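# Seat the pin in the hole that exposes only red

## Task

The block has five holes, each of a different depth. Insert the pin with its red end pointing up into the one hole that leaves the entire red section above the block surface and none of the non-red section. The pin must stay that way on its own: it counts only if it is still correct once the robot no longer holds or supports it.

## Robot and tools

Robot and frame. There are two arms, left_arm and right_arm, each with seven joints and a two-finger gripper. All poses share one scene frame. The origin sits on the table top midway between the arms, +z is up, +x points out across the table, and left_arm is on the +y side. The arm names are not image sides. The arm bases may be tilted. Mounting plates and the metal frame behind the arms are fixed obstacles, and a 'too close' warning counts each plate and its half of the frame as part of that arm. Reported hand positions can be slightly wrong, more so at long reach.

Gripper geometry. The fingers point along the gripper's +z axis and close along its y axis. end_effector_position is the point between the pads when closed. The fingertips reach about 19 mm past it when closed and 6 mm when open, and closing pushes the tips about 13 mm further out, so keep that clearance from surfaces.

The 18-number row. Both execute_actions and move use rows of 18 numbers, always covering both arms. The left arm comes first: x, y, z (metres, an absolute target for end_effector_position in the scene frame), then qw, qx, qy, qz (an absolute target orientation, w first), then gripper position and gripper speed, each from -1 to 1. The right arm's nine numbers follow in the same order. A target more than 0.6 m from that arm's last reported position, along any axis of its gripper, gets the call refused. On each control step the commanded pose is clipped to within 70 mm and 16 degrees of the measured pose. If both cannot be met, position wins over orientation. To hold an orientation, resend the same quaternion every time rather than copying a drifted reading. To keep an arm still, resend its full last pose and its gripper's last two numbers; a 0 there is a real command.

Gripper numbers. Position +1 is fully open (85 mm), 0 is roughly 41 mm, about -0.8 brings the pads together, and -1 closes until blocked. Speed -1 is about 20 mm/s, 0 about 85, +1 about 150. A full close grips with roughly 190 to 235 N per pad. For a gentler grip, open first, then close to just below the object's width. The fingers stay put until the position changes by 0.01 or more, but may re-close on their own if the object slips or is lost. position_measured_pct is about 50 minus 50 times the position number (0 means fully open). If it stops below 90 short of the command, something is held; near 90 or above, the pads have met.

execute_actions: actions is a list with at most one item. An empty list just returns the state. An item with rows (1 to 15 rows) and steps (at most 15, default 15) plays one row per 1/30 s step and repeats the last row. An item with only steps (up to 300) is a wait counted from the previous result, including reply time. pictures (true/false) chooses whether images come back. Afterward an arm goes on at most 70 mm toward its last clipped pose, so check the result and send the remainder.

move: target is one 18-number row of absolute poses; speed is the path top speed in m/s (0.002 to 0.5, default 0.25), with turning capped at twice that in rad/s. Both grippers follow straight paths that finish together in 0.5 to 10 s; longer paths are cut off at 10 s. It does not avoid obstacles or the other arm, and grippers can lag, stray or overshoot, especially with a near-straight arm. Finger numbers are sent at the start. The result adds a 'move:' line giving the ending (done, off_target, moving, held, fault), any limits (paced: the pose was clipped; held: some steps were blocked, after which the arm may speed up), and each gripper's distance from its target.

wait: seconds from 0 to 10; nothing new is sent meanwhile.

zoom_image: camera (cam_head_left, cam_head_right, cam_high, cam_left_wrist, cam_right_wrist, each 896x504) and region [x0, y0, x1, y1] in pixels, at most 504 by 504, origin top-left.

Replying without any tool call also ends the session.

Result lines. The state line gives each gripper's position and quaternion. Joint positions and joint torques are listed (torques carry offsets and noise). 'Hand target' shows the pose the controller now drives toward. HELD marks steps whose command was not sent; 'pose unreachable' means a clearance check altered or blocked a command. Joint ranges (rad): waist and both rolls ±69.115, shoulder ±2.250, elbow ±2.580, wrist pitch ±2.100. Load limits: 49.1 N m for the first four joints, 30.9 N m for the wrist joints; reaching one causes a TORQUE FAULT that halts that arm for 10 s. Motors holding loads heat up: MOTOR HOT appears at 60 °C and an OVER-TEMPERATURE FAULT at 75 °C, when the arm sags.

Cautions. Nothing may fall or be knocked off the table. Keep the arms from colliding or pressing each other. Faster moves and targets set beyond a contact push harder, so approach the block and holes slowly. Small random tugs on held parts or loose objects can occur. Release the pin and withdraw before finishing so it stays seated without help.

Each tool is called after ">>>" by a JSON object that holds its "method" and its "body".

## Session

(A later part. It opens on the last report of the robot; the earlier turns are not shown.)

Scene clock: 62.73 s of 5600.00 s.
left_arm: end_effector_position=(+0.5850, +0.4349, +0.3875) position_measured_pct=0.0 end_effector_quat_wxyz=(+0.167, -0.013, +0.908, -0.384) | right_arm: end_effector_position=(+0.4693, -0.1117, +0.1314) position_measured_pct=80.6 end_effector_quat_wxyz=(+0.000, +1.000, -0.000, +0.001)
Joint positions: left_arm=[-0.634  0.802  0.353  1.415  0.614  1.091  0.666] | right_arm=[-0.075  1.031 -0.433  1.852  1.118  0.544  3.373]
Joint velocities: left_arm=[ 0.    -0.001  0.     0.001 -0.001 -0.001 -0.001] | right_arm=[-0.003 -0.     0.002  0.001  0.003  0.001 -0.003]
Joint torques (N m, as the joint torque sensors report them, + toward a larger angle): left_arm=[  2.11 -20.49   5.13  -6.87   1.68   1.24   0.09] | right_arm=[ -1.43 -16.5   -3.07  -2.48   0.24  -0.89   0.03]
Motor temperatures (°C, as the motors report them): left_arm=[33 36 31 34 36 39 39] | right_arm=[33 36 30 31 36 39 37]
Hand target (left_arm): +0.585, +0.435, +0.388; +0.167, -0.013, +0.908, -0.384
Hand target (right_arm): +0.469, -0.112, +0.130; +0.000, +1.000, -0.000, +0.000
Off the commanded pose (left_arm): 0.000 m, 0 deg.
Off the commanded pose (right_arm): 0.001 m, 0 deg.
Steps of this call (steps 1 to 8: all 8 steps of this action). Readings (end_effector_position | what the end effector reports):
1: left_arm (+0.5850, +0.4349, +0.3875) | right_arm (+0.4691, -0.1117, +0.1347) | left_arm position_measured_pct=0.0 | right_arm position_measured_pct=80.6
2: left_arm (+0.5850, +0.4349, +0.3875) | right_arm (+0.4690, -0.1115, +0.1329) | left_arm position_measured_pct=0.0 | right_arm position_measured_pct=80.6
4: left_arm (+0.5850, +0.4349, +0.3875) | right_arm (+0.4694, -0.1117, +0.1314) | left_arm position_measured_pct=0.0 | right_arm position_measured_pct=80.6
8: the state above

>>> {"method": "move", "body": {"target": [0.585,0.4349,0.3875,0.167,-0.013,0.908,-0.384,1,0,0.4691,-0.1117,0.1316,0,1,0,0,-1,0]}}

>>> {"method": "zoom_image", "body": {"camera": "cam_right_wrist", "region": [360, 400, 480, 500]}}

Scene clock: 64.50 s of 5600.00 s.
left_arm: end_effector_position=(+0.5850, +0.4349, +0.3875) position_measured_pct=0.0 end_effector_quat_wxyz=(+0.167, -0.013, +0.908, -0.384) | right_arm: end_effector_position=(+0.4691, -0.1117, +0.1316) position_measured_pct=80.6 end_effector_quat_wxyz=(-0.000, +1.000, +0.000, -0.000)
Joint positions: left_arm=[-0.634  0.802  0.353  1.415  0.614  1.091  0.666] | right_arm=[-0.074  1.031 -0.435  1.852  1.116  0.546  3.375]
Joint velocities: left_arm=[-0.    -0.001 -0.     0.     0.001  0.     0.   ] | right_arm=[-0.    -0.001 -0.002 -0.001 -0.     0.001  0.001]
Joint torques (N m, as the joint torque sensors report them, + toward a larger angle): left_arm=[  2.55 -20.68   5.13  -6.86   1.91   1.42  -0.01] | right_arm=[ -1.2  -19.2   -3.98  -0.98  -0.46  -0.39   0.09]
Motor temperatures (°C, as the motors report them): left_arm=[33 36 31 34 36 39 39] | right_arm=[33 36 30 31 36 39 37]
Hand target (left_arm): +0.585, +0.435, +0.388; +0.167, -0.013, +0.908, -0.384
Hand target (right_arm): +0.469, -0.112, +0.132; -0.000, +1.000, +0.000, -0.000
Off the commanded pose (left_arm): 0.000 m, 0 deg.
Off the commanded pose (right_arm): 0.000 m, 0 deg.
move: done

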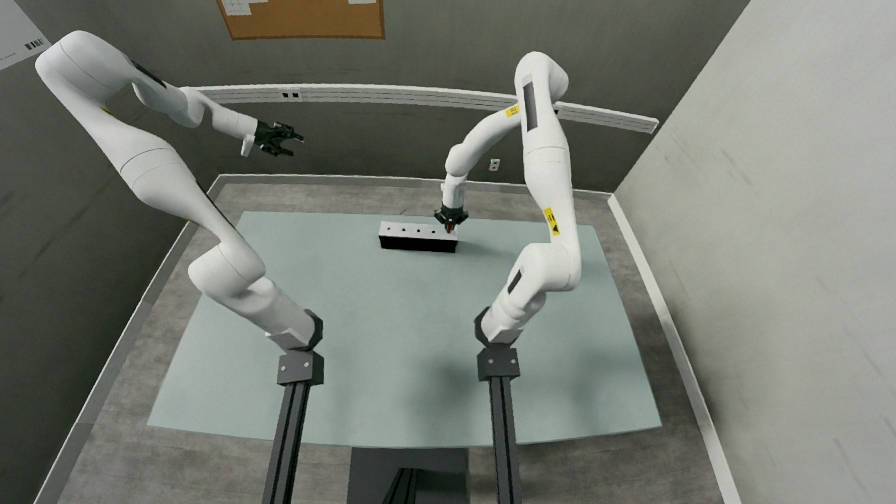

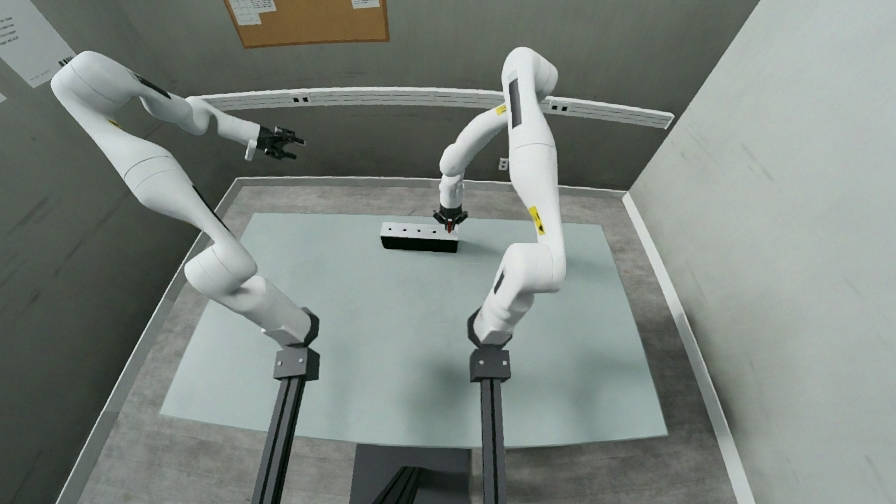

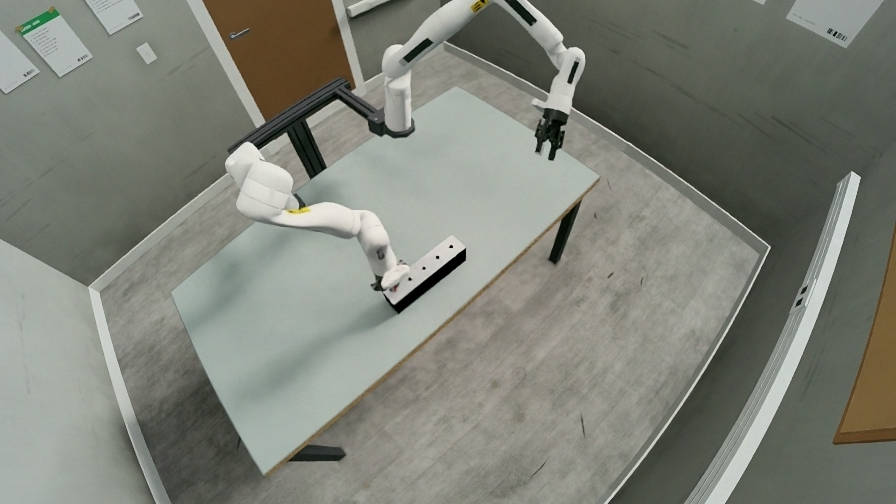

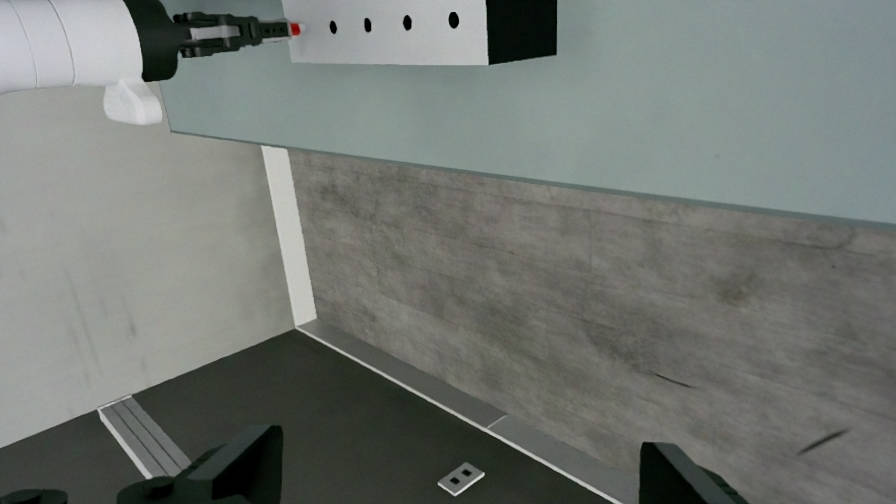

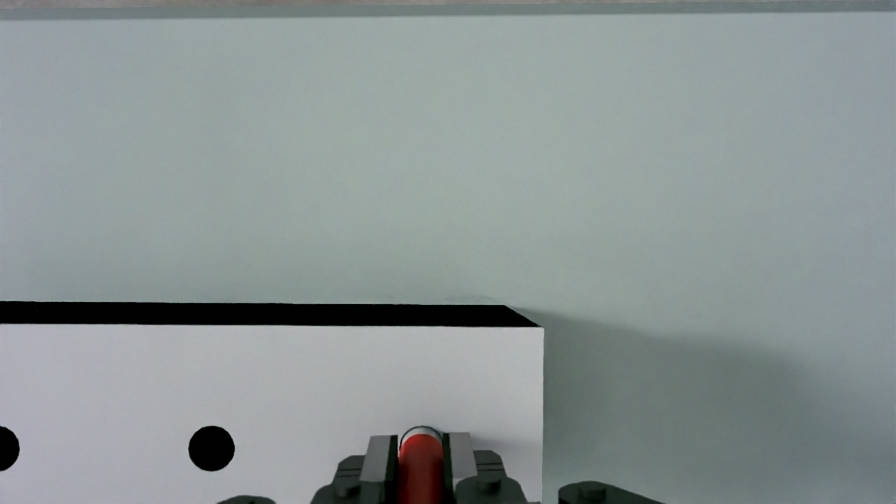

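Region (360, 400, 480, 500) of cam_right_wrist's 896x504 image, scaled by 4.200.

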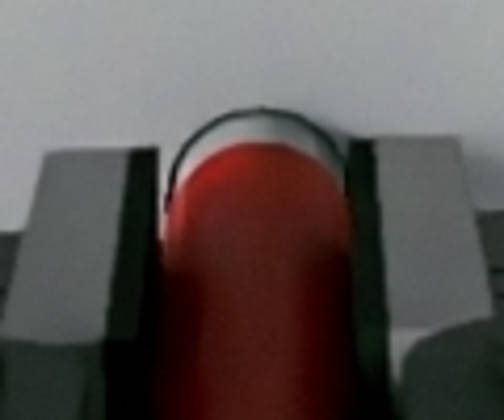

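Shallow. Hole 2.

>>> {"method": "move", "body": {"target": [0.585,0.4349,0.3875,0.167,-0.013,0.908,-0.384,1,0,0.4691,-0.1117,0.196,0,1,0,0,-1,0], "speed": 0.07}}

>>> {"method": "move", "body": {"target": [0.585,0.4349,0.3875,0.167,-0.013,0.908,-0.384,1,0,0.4748,0.0686,0.193,0,1,0,0,-1,0], "speed": 0.15}}

>>> {"method": "zoom_image", "body": {"camera": "cam_right_wrist", "region": [360, 350, 480, 450]}}

Scene clock: 67.13 s of 5600.00 s.
left_arm: end_effector_position=(+0.5850, +0.4349, +0.3875) position_measured_pct=0.0 end_effector_quat_wxyz=(+0.167, -0.013, +0.908, -0.384) | right_arm: end_effector_position=(+0.4688, -0.1116, +0.1958) position_measured_pct=80.6 end_effector_quat_wxyz=(-0.000, +1.000, +0.000, -0.000)
Joint positions: left_arm=[-0.634  0.802  0.353  1.415  0.614  1.091  0.666] | right_arm=[-0.025  0.901 -0.539  1.876  0.978  0.657  3.486]
Joint velocities: left_arm=[-0.    -0.001 -0.    -0.    -0.    -0.001  0.001] | right_arm=[ 0.004 -0.006  0.     0.001 -0.001 -0.001  0.001]
Joint torques (N m, as the joint torque sensors report them, + toward a larger angle): left_arm=[  1.96 -20.56   5.07  -6.6    1.86   1.34   0.18] | right_arm=[ -1.07 -18.73  -4.13  -2.62  -0.12  -0.32   0.33]
Motor temperatures (°C, as the motors report them): left_arm=[33 36 31 34 36 39 39] | right_arm=[33 36 30 31 36 39 37]
Hand target (left_arm): +0.585, +0.435, +0.388; +0.167, -0.013, +0.908, -0.384
Hand target (right_arm): +0.469, -0.112, +0.196; -0.000, +1.000, +0.000, -0.000
Off the commanded pose (left_arm): 0.000 m, 0 deg.
Off the commanded pose (right_arm): 0.000 m, 0 deg.
move: done

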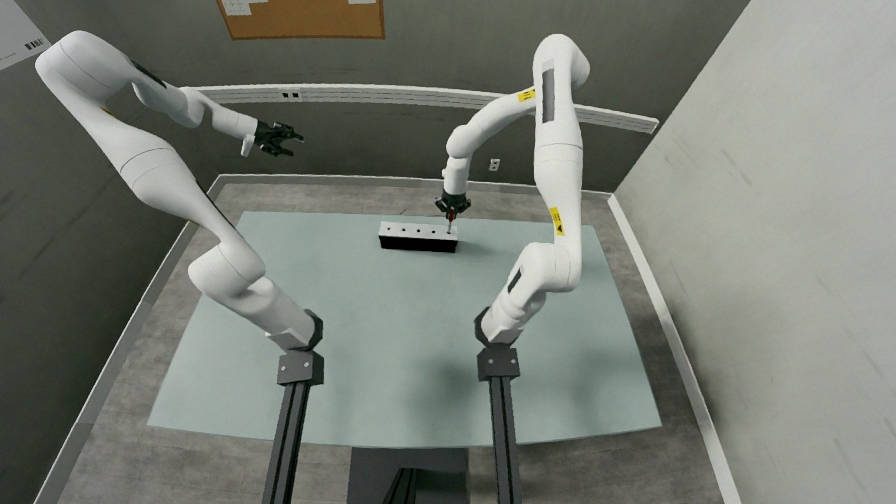

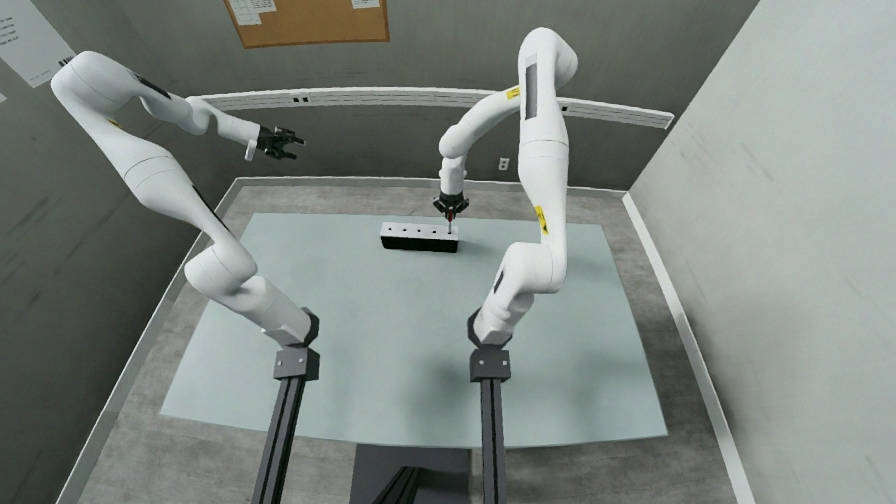

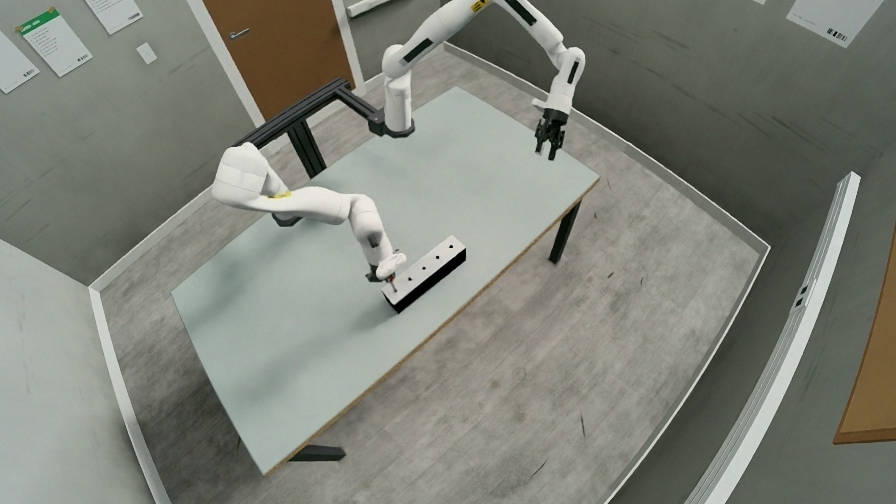

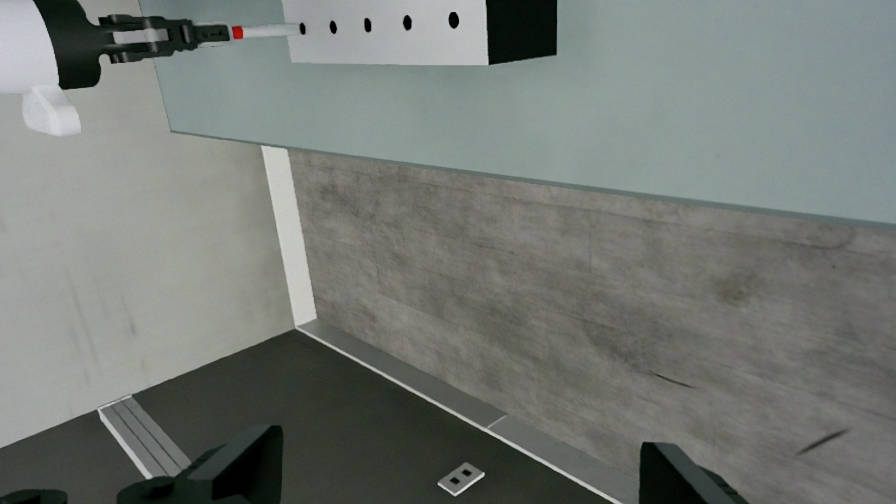

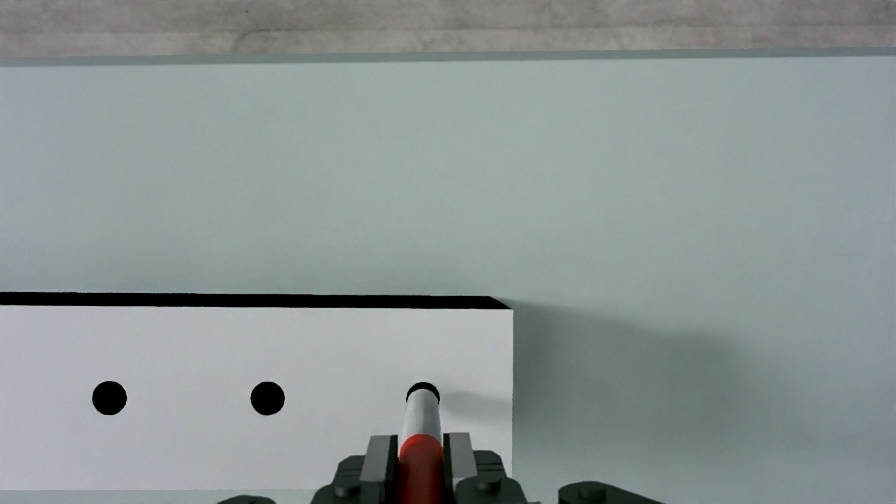

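Scene clock: 68.70 s of 5600.00 s.
left_arm: end_effector_position=(+0.5850, +0.4349, +0.3875) position_measured_pct=0.0 end_effector_quat_wxyz=(+0.167, -0.013, +0.908, -0.384) | right_arm: end_effector_position=(+0.4752, +0.0682, +0.1934) position_measured_pct=80.6 end_effector_quat_wxyz=(-0.000, +1.000, -0.000, -0.000)
Joint positions: left_arm=[-0.634  0.802  0.353  1.415  0.614  1.091  0.666] | right_arm=[-0.361  1.061 -0.583  1.535  0.88   0.857  3.37 ]
Joint velocities: left_arm=[-0.    -0.    -0.     0.    -0.    -0.001  0.001] | right_arm=[-0.006  0.008 -0.004 -0.003 -0.     0.003 -0.001]
Joint torques (N m, as the joint torque sensors report them, + toward a larger angle): left_arm=[  2.01 -20.33   4.98  -6.91   1.79   1.34   0.09] | right_arm=[ -2.4  -21.44  -5.29  -3.4   -0.26  -0.45   0.02]
Motor temperatures (°C, as the motors report them): left_arm=[33 36 31 34 36 39 39] | right_arm=[33 36 30 31 36 39 37]
Hand target (left_arm): +0.585, +0.435, +0.388; +0.167, -0.013, +0.908, -0.384
Hand target (right_arm): +0.475, +0.068, +0.193; -0.000, +1.000, +0.000, -0.001
Off the commanded pose (left_arm): 0.000 m, 0 deg.
Off the commanded pose (right_arm): 0.001 m, 0 deg.
move: done

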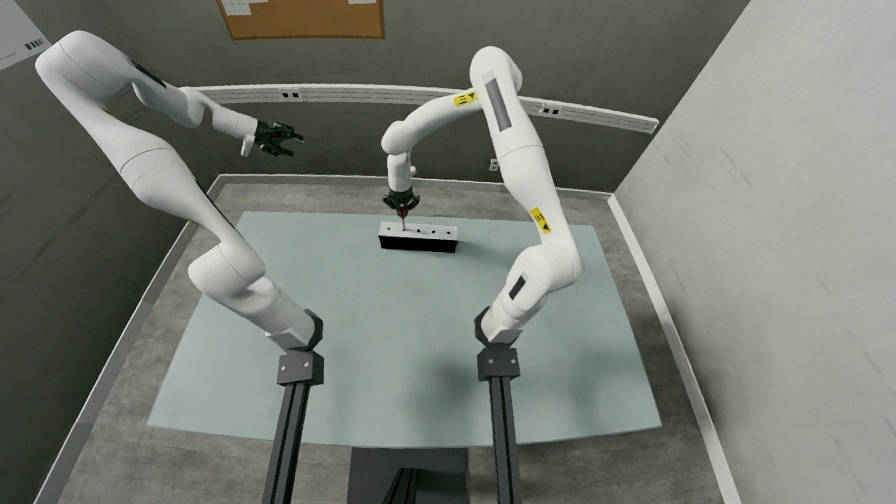

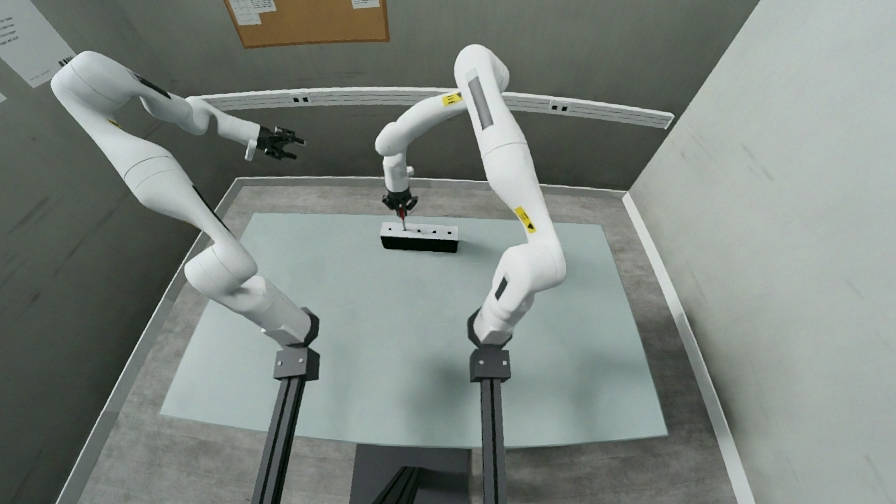

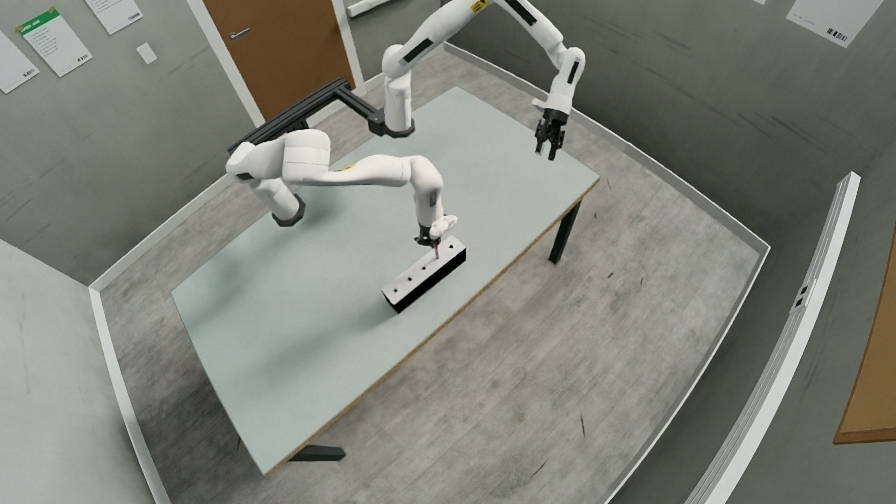

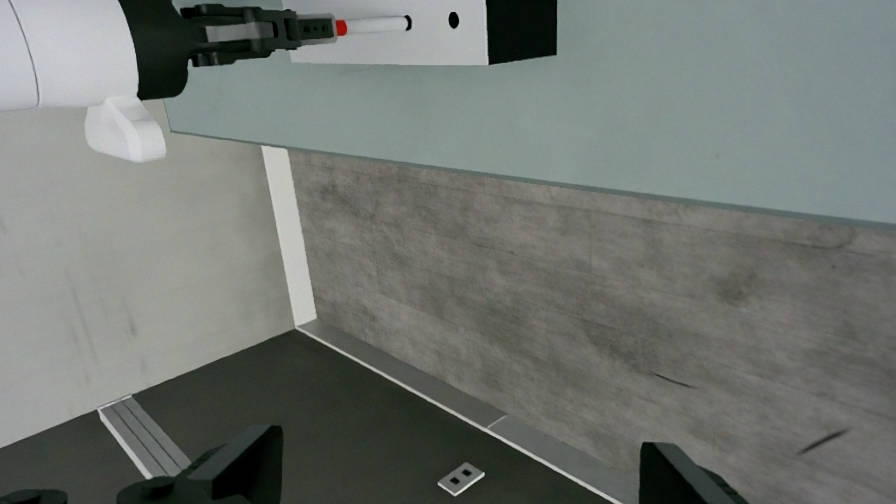

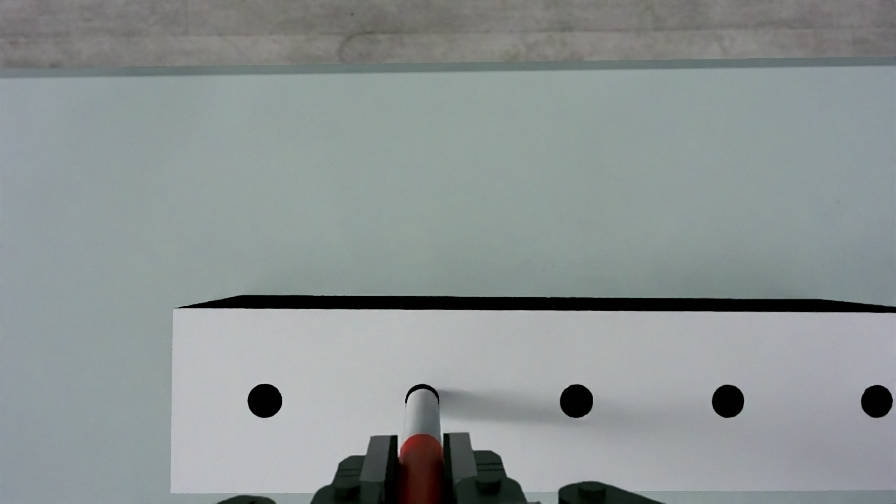

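Region (360, 350, 480, 450) of cam_right_wrist's 896x504 image, scaled by 4.200.

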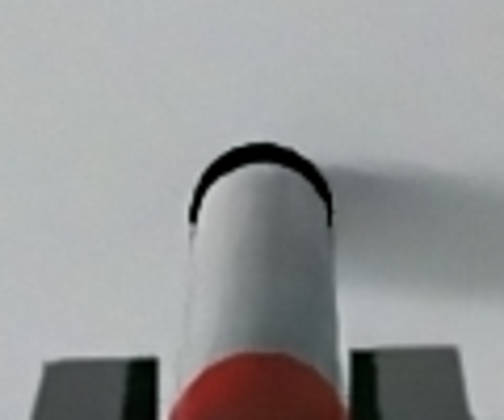

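>>> {"method": "execute_actions", "body": {"actions": [{"rows":[[0.585,0.4349,0.3875,0.167,-0.013,0.908,-0.384,1,0,0.4750,0.0685,0.189,0,1,0,0,-1,0]],"steps":8}], "pictures": false}}

>>> {"method": "execute_actions", "body": {"actions": [{"rows":[[0.585,0.4349,0.3875,0.167,-0.013,0.908,-0.384,1,0,0.4750,0.0685,0.184,0,1,0,0,-1,0]],"steps":8}], "pictures": false}}

Scene clock: 70.83 s of 5600.00 s.
left_arm: end_effector_position=(+0.5850, +0.4349, +0.3875) position_measured_pct=0.0 end_effector_quat_wxyz=(+0.167, -0.013, +0.908, -0.384) | right_arm: end_effector_position=(+0.4751, +0.0684, +0.1891) position_measured_pct=80.6 end_effector_quat_wxyz=(+0.000, +1.000, -0.000, +0.000)
Joint positions: left_arm=[-0.634  0.802  0.353  1.415  0.614  1.091  0.666] | right_arm=[-0.363  1.068 -0.579  1.534  0.886  0.85   3.366]
Joint velocities: left_arm=[-0.    -0.002 -0.    -0.     0.001  0.001  0.   ] | right_arm=[-0.001  0.003  0.002 -0.001  0.001 -0.003 -0.001]
Joint torques (N m, as the joint torque sensors report them, + toward a larger angle): left_arm=[  2.2  -20.56   4.99  -6.78   1.71   1.29   0.12] | right_arm=[ -2.36 -21.42  -5.22  -3.43  -0.09  -0.17  -0.17]
Motor temperatures (°C, as the motors report them): left_arm=[33 36 31 34 36 39 39] | right_arm=[33 36 30 31 36 39 37]
Hand target (left_arm): +0.585, +0.435, +0.388; +0.167, -0.013, +0.908, -0.384
Hand target (right_arm): +0.475, +0.069, +0.189; +0.000, +1.000, -0.000, +0.000
Off the commanded pose (left_arm): 0.000 m, 0 deg.
Off the commanded pose (right_arm): 0.000 m, 0 deg.
Steps of this call (steps 1 to 56: nothing new was sent; steps 57 to 64: all 8 steps of this action). Readings (end_effector_position | what the end effector reports):
57: left_arm (+0.5850, +0.4349, +0.3875) | right_arm (+0.4747, +0.0686, +0.1926) | left_arm position_measured_pct=0.0 | right_arm position_measured_pct=80.6
58: left_arm (+0.5850, +0.4349, +0.3875) | right_arm (+0.4748, +0.0688, +0.1912) | left_arm position_measured_pct=0.0 | right_arm position_measured_pct=80.6
60: left_arm (+0.5850, +0.4349, +0.3875) | right_arm (+0.4749, +0.0685, +0.1895) | left_arm position_measured_pct=0.0 | right_arm position_measured_pct=80.6
64: the state above

Scene clock: 71.10 s of 5600.00 s.
left_arm: end_effector_position=(+0.5850, +0.4349, +0.3875) position_measured_pct=0.0 end_effector_quat_wxyz=(+0.167, -0.013, +0.908, -0.384) | right_arm: end_effector_position=(+0.4751, +0.0684, +0.1841) position_measured_pct=80.6 end_effector_quat_wxyz=(+0.000, +1.000, -0.000, +0.000)
Joint positions: left_arm=[-0.634  0.802  0.353  1.415  0.614  1.091  0.666] | right_arm=[-0.364  1.077 -0.574  1.533  0.892  0.842  3.362]
Joint velocities: left_arm=[ 0.    -0.001 -0.001 -0.     0.001 -0.    -0.001] | right_arm=[-0.002  0.004  0.    -0.     0.001 -0.001 -0.001]
Joint torques (N m, as the joint torque sensors report them, + toward a larger angle): left_arm=[  2.14 -20.47   5.13  -6.43   1.81   1.29   0.04] | right_arm=[ -2.19 -21.51  -4.93  -3.8   -0.28  -0.6    0.18]
Motor temperatures (°C, as the motors report them): left_arm=[33 36 31 34 36 39 39] | right_arm=[33 36 30 31 36 39 37]
Hand target (left_arm): +0.585, +0.435, +0.388; +0.167, -0.013, +0.908, -0.384
Hand target (right_arm): +0.475, +0.069, +0.184; +0.000, +1.000, -0.000, +0.000
Off the commanded pose (left_arm): 0.000 m, 0 deg.
Off the commanded pose (right_arm): 0.000 m, 0 deg.
Steps of this call (steps 1 to 8: all 8 steps of this action). Readings (end_effector_position | what the end effector reports):
1: left_arm (+0.5850, +0.4349, +0.3875) | right_arm (+0.4749, +0.0685, +0.1885) | left_arm position_measured_pct=0.0 | right_arm position_measured_pct=80.6
2: left_arm (+0.5850, +0.4349, +0.3875) | right_arm (+0.4750, +0.0689, +0.1869) | left_arm position_measured_pct=0.0 | right_arm position_measured_pct=80.6
4: left_arm (+0.5850, +0.4349, +0.3875) | right_arm (+0.4751, +0.0682, +0.1847) | left_arm position_measured_pct=0.0 | right_arm position_measured_pct=80.6
8: the state above

Spacing suggests shallowest possible ≈0.145.

>>> {"method": "move", "body": {"target": [0.585,0.4349,0.3875,0.167,-0.013,0.908,-0.384,1,0,0.4750,0.0685,0.149,0,1,0,0,-1,0], "speed": 0.035}}

>>> {"method": "execute_actions", "body": {"actions": [{"rows":[[0.585,0.4349,0.3875,0.167,-0.013,0.908,-0.384,1,0,0.4750,0.0685,0.143,0,1,0,0,-1,0]],"steps":8}], "pictures": false}}

Scene clock: 74.00 s of 5600.00 s.
left_arm: end_effector_position=(+0.5850, +0.4349, +0.3875) position_measured_pct=0.0 end_effector_quat_wxyz=(+0.167, -0.013, +0.908, -0.384) | right_arm: end_effector_position=(+0.4751, +0.0685, +0.1491) position_measured_pct=80.6 end_effector_quat_wxyz=(-0.000, +1.000, -0.000, +0.000)
Joint positions: left_arm=[-0.634  0.802  0.353  1.415  0.614  1.091  0.666] | right_arm=[-0.374  1.14  -0.54   1.521  0.933  0.791  3.337]
Joint velocities: left_arm=[ 0.     0.001  0.    -0.001  0.001  0.001 -0.001] | right_arm=[-0.003  0.002 -0.001 -0.001  0.    -0.001 -0.001]
Joint torques (N m, as the joint torque sensors report them, + toward a larger angle): left_arm=[  2.27 -20.49   5.05  -6.83   1.73   1.24   0.07] | right_arm=[ -1.51 -21.74  -4.92  -3.04  -0.48  -0.16   0.03]
Motor temperatures (°C, as the motors report them): left_arm=[33 36 31 34 36 39 39] | right_arm=[33 36 30 31 36 39 37]
Hand target (left_arm): +0.585, +0.435, +0.388; +0.167, -0.013, +0.908, -0.384
Hand target (right_arm): +0.475, +0.069, +0.149; -0.000, +1.000, -0.000, +0.000
Off the commanded pose (left_arm): 0.000 m, 0 deg.
Off the commanded pose (right_arm): 0.000 m, 0 deg.
move: done

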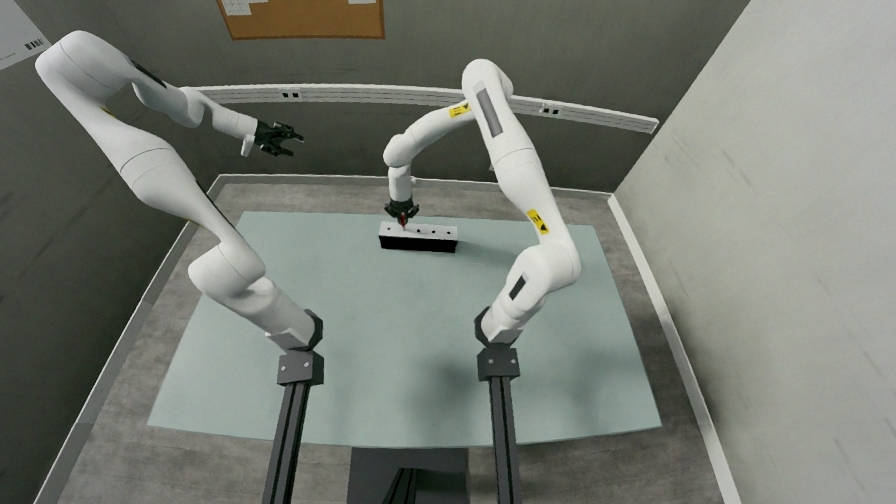

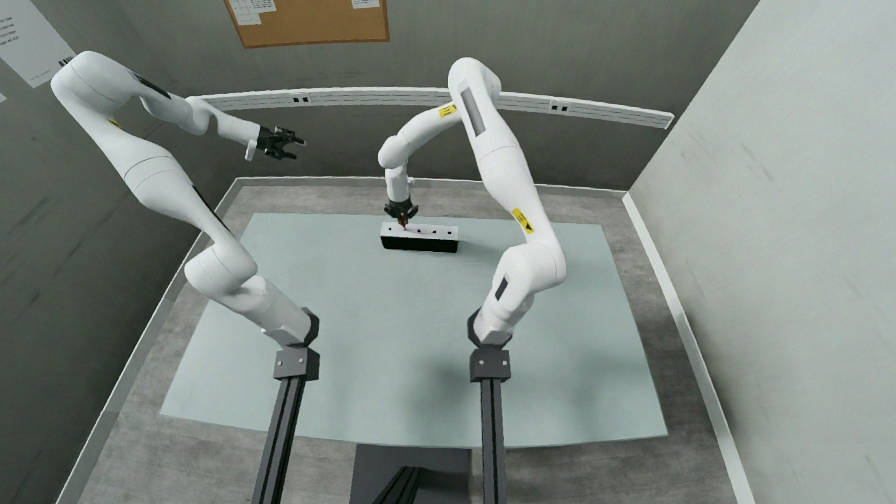

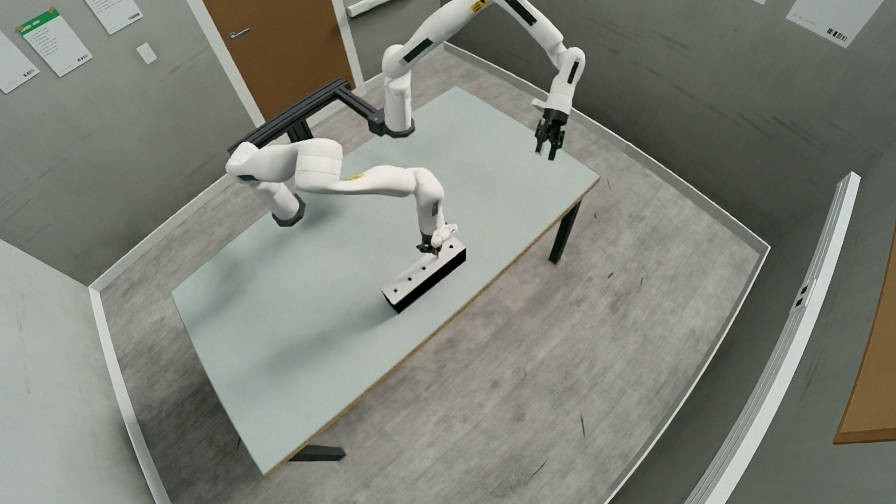

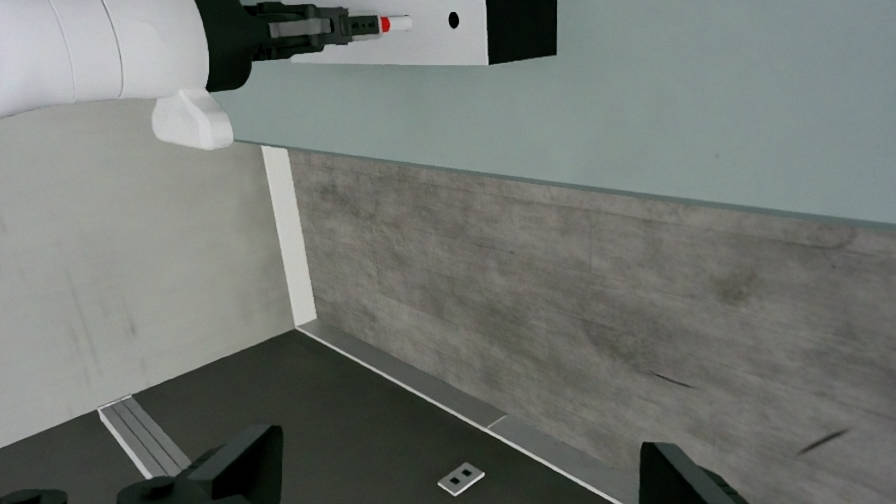

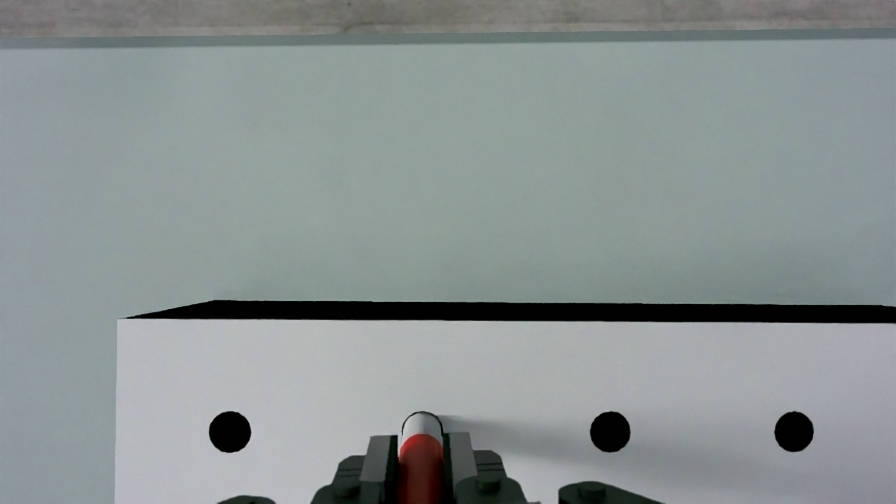

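Scene clock: 74.27 s of 5600.00 s.
left_arm: end_effector_position=(+0.5850, +0.4349, +0.3875) position_measured_pct=0.0 end_effector_quat_wxyz=(+0.167, -0.013, +0.908, -0.384) | right_arm: end_effector_position=(+0.4756, +0.0687, +0.1466) position_measured_pct=80.6 end_effector_quat_wxyz=(+0.000, +1.000, -0.000, +0.001)
Joint positions: left_arm=[-0.634  0.802  0.353  1.415  0.614  1.091  0.666] | right_arm=[-0.376  1.144 -0.537  1.52   0.938  0.786  3.334]
Joint velocities: left_arm=[ 0.    -0.    -0.    -0.001  0.002  0.001 -0.   ] | right_arm=[-0.003  0.     0.002  0.001  0.002 -0.002 -0.001]
Joint torques (N m, as the joint torque sensors report them, + toward a larger angle): left_arm=[  2.36 -20.48   4.88  -6.89   1.86   1.32   0.13] | right_arm=[ -1.01 -16.46  -2.73  -4.33   1.07  -2.29  -0.1 ]
Motor temperatures (°C, as the motors report them): left_arm=[33 36 31 34 36 39 39] | right_arm=[33 36 30 31 36 39 37]
Hand target (left_arm): +0.585, +0.435, +0.388; +0.167, -0.013, +0.908, -0.384
Hand target (right_arm): +0.475, +0.068, +0.143; +0.000, +1.000, -0.000, -0.000
Off the commanded pose (left_arm): 0.000 m, 0 deg.
Off the commanded pose (right_arm): 0.004 m, 0 deg.
Steps of this call (steps 1 to 8: all 8 steps of this action). Readings (end_effector_position | what the end effector reports):
1: left_arm (+0.5850, +0.4349, +0.3875) | right_arm (+0.4750, +0.0685, +0.1485) | left_arm position_measured_pct=0.0 | right_arm position_measured_pct=80.6
2: left_arm (+0.5850, +0.4349, +0.3875) | right_arm (+0.4751, +0.0686, +0.1466) | left_arm position_measured_pct=0.0 | right_arm position_measured_pct=80.6
4: left_arm (+0.5850, +0.4349, +0.3875) | right_arm (+0.4756, +0.0687, +0.1466) | left_arm position_measured_pct=0.0 | right_arm position_measured_pct=80.6
8: the state above


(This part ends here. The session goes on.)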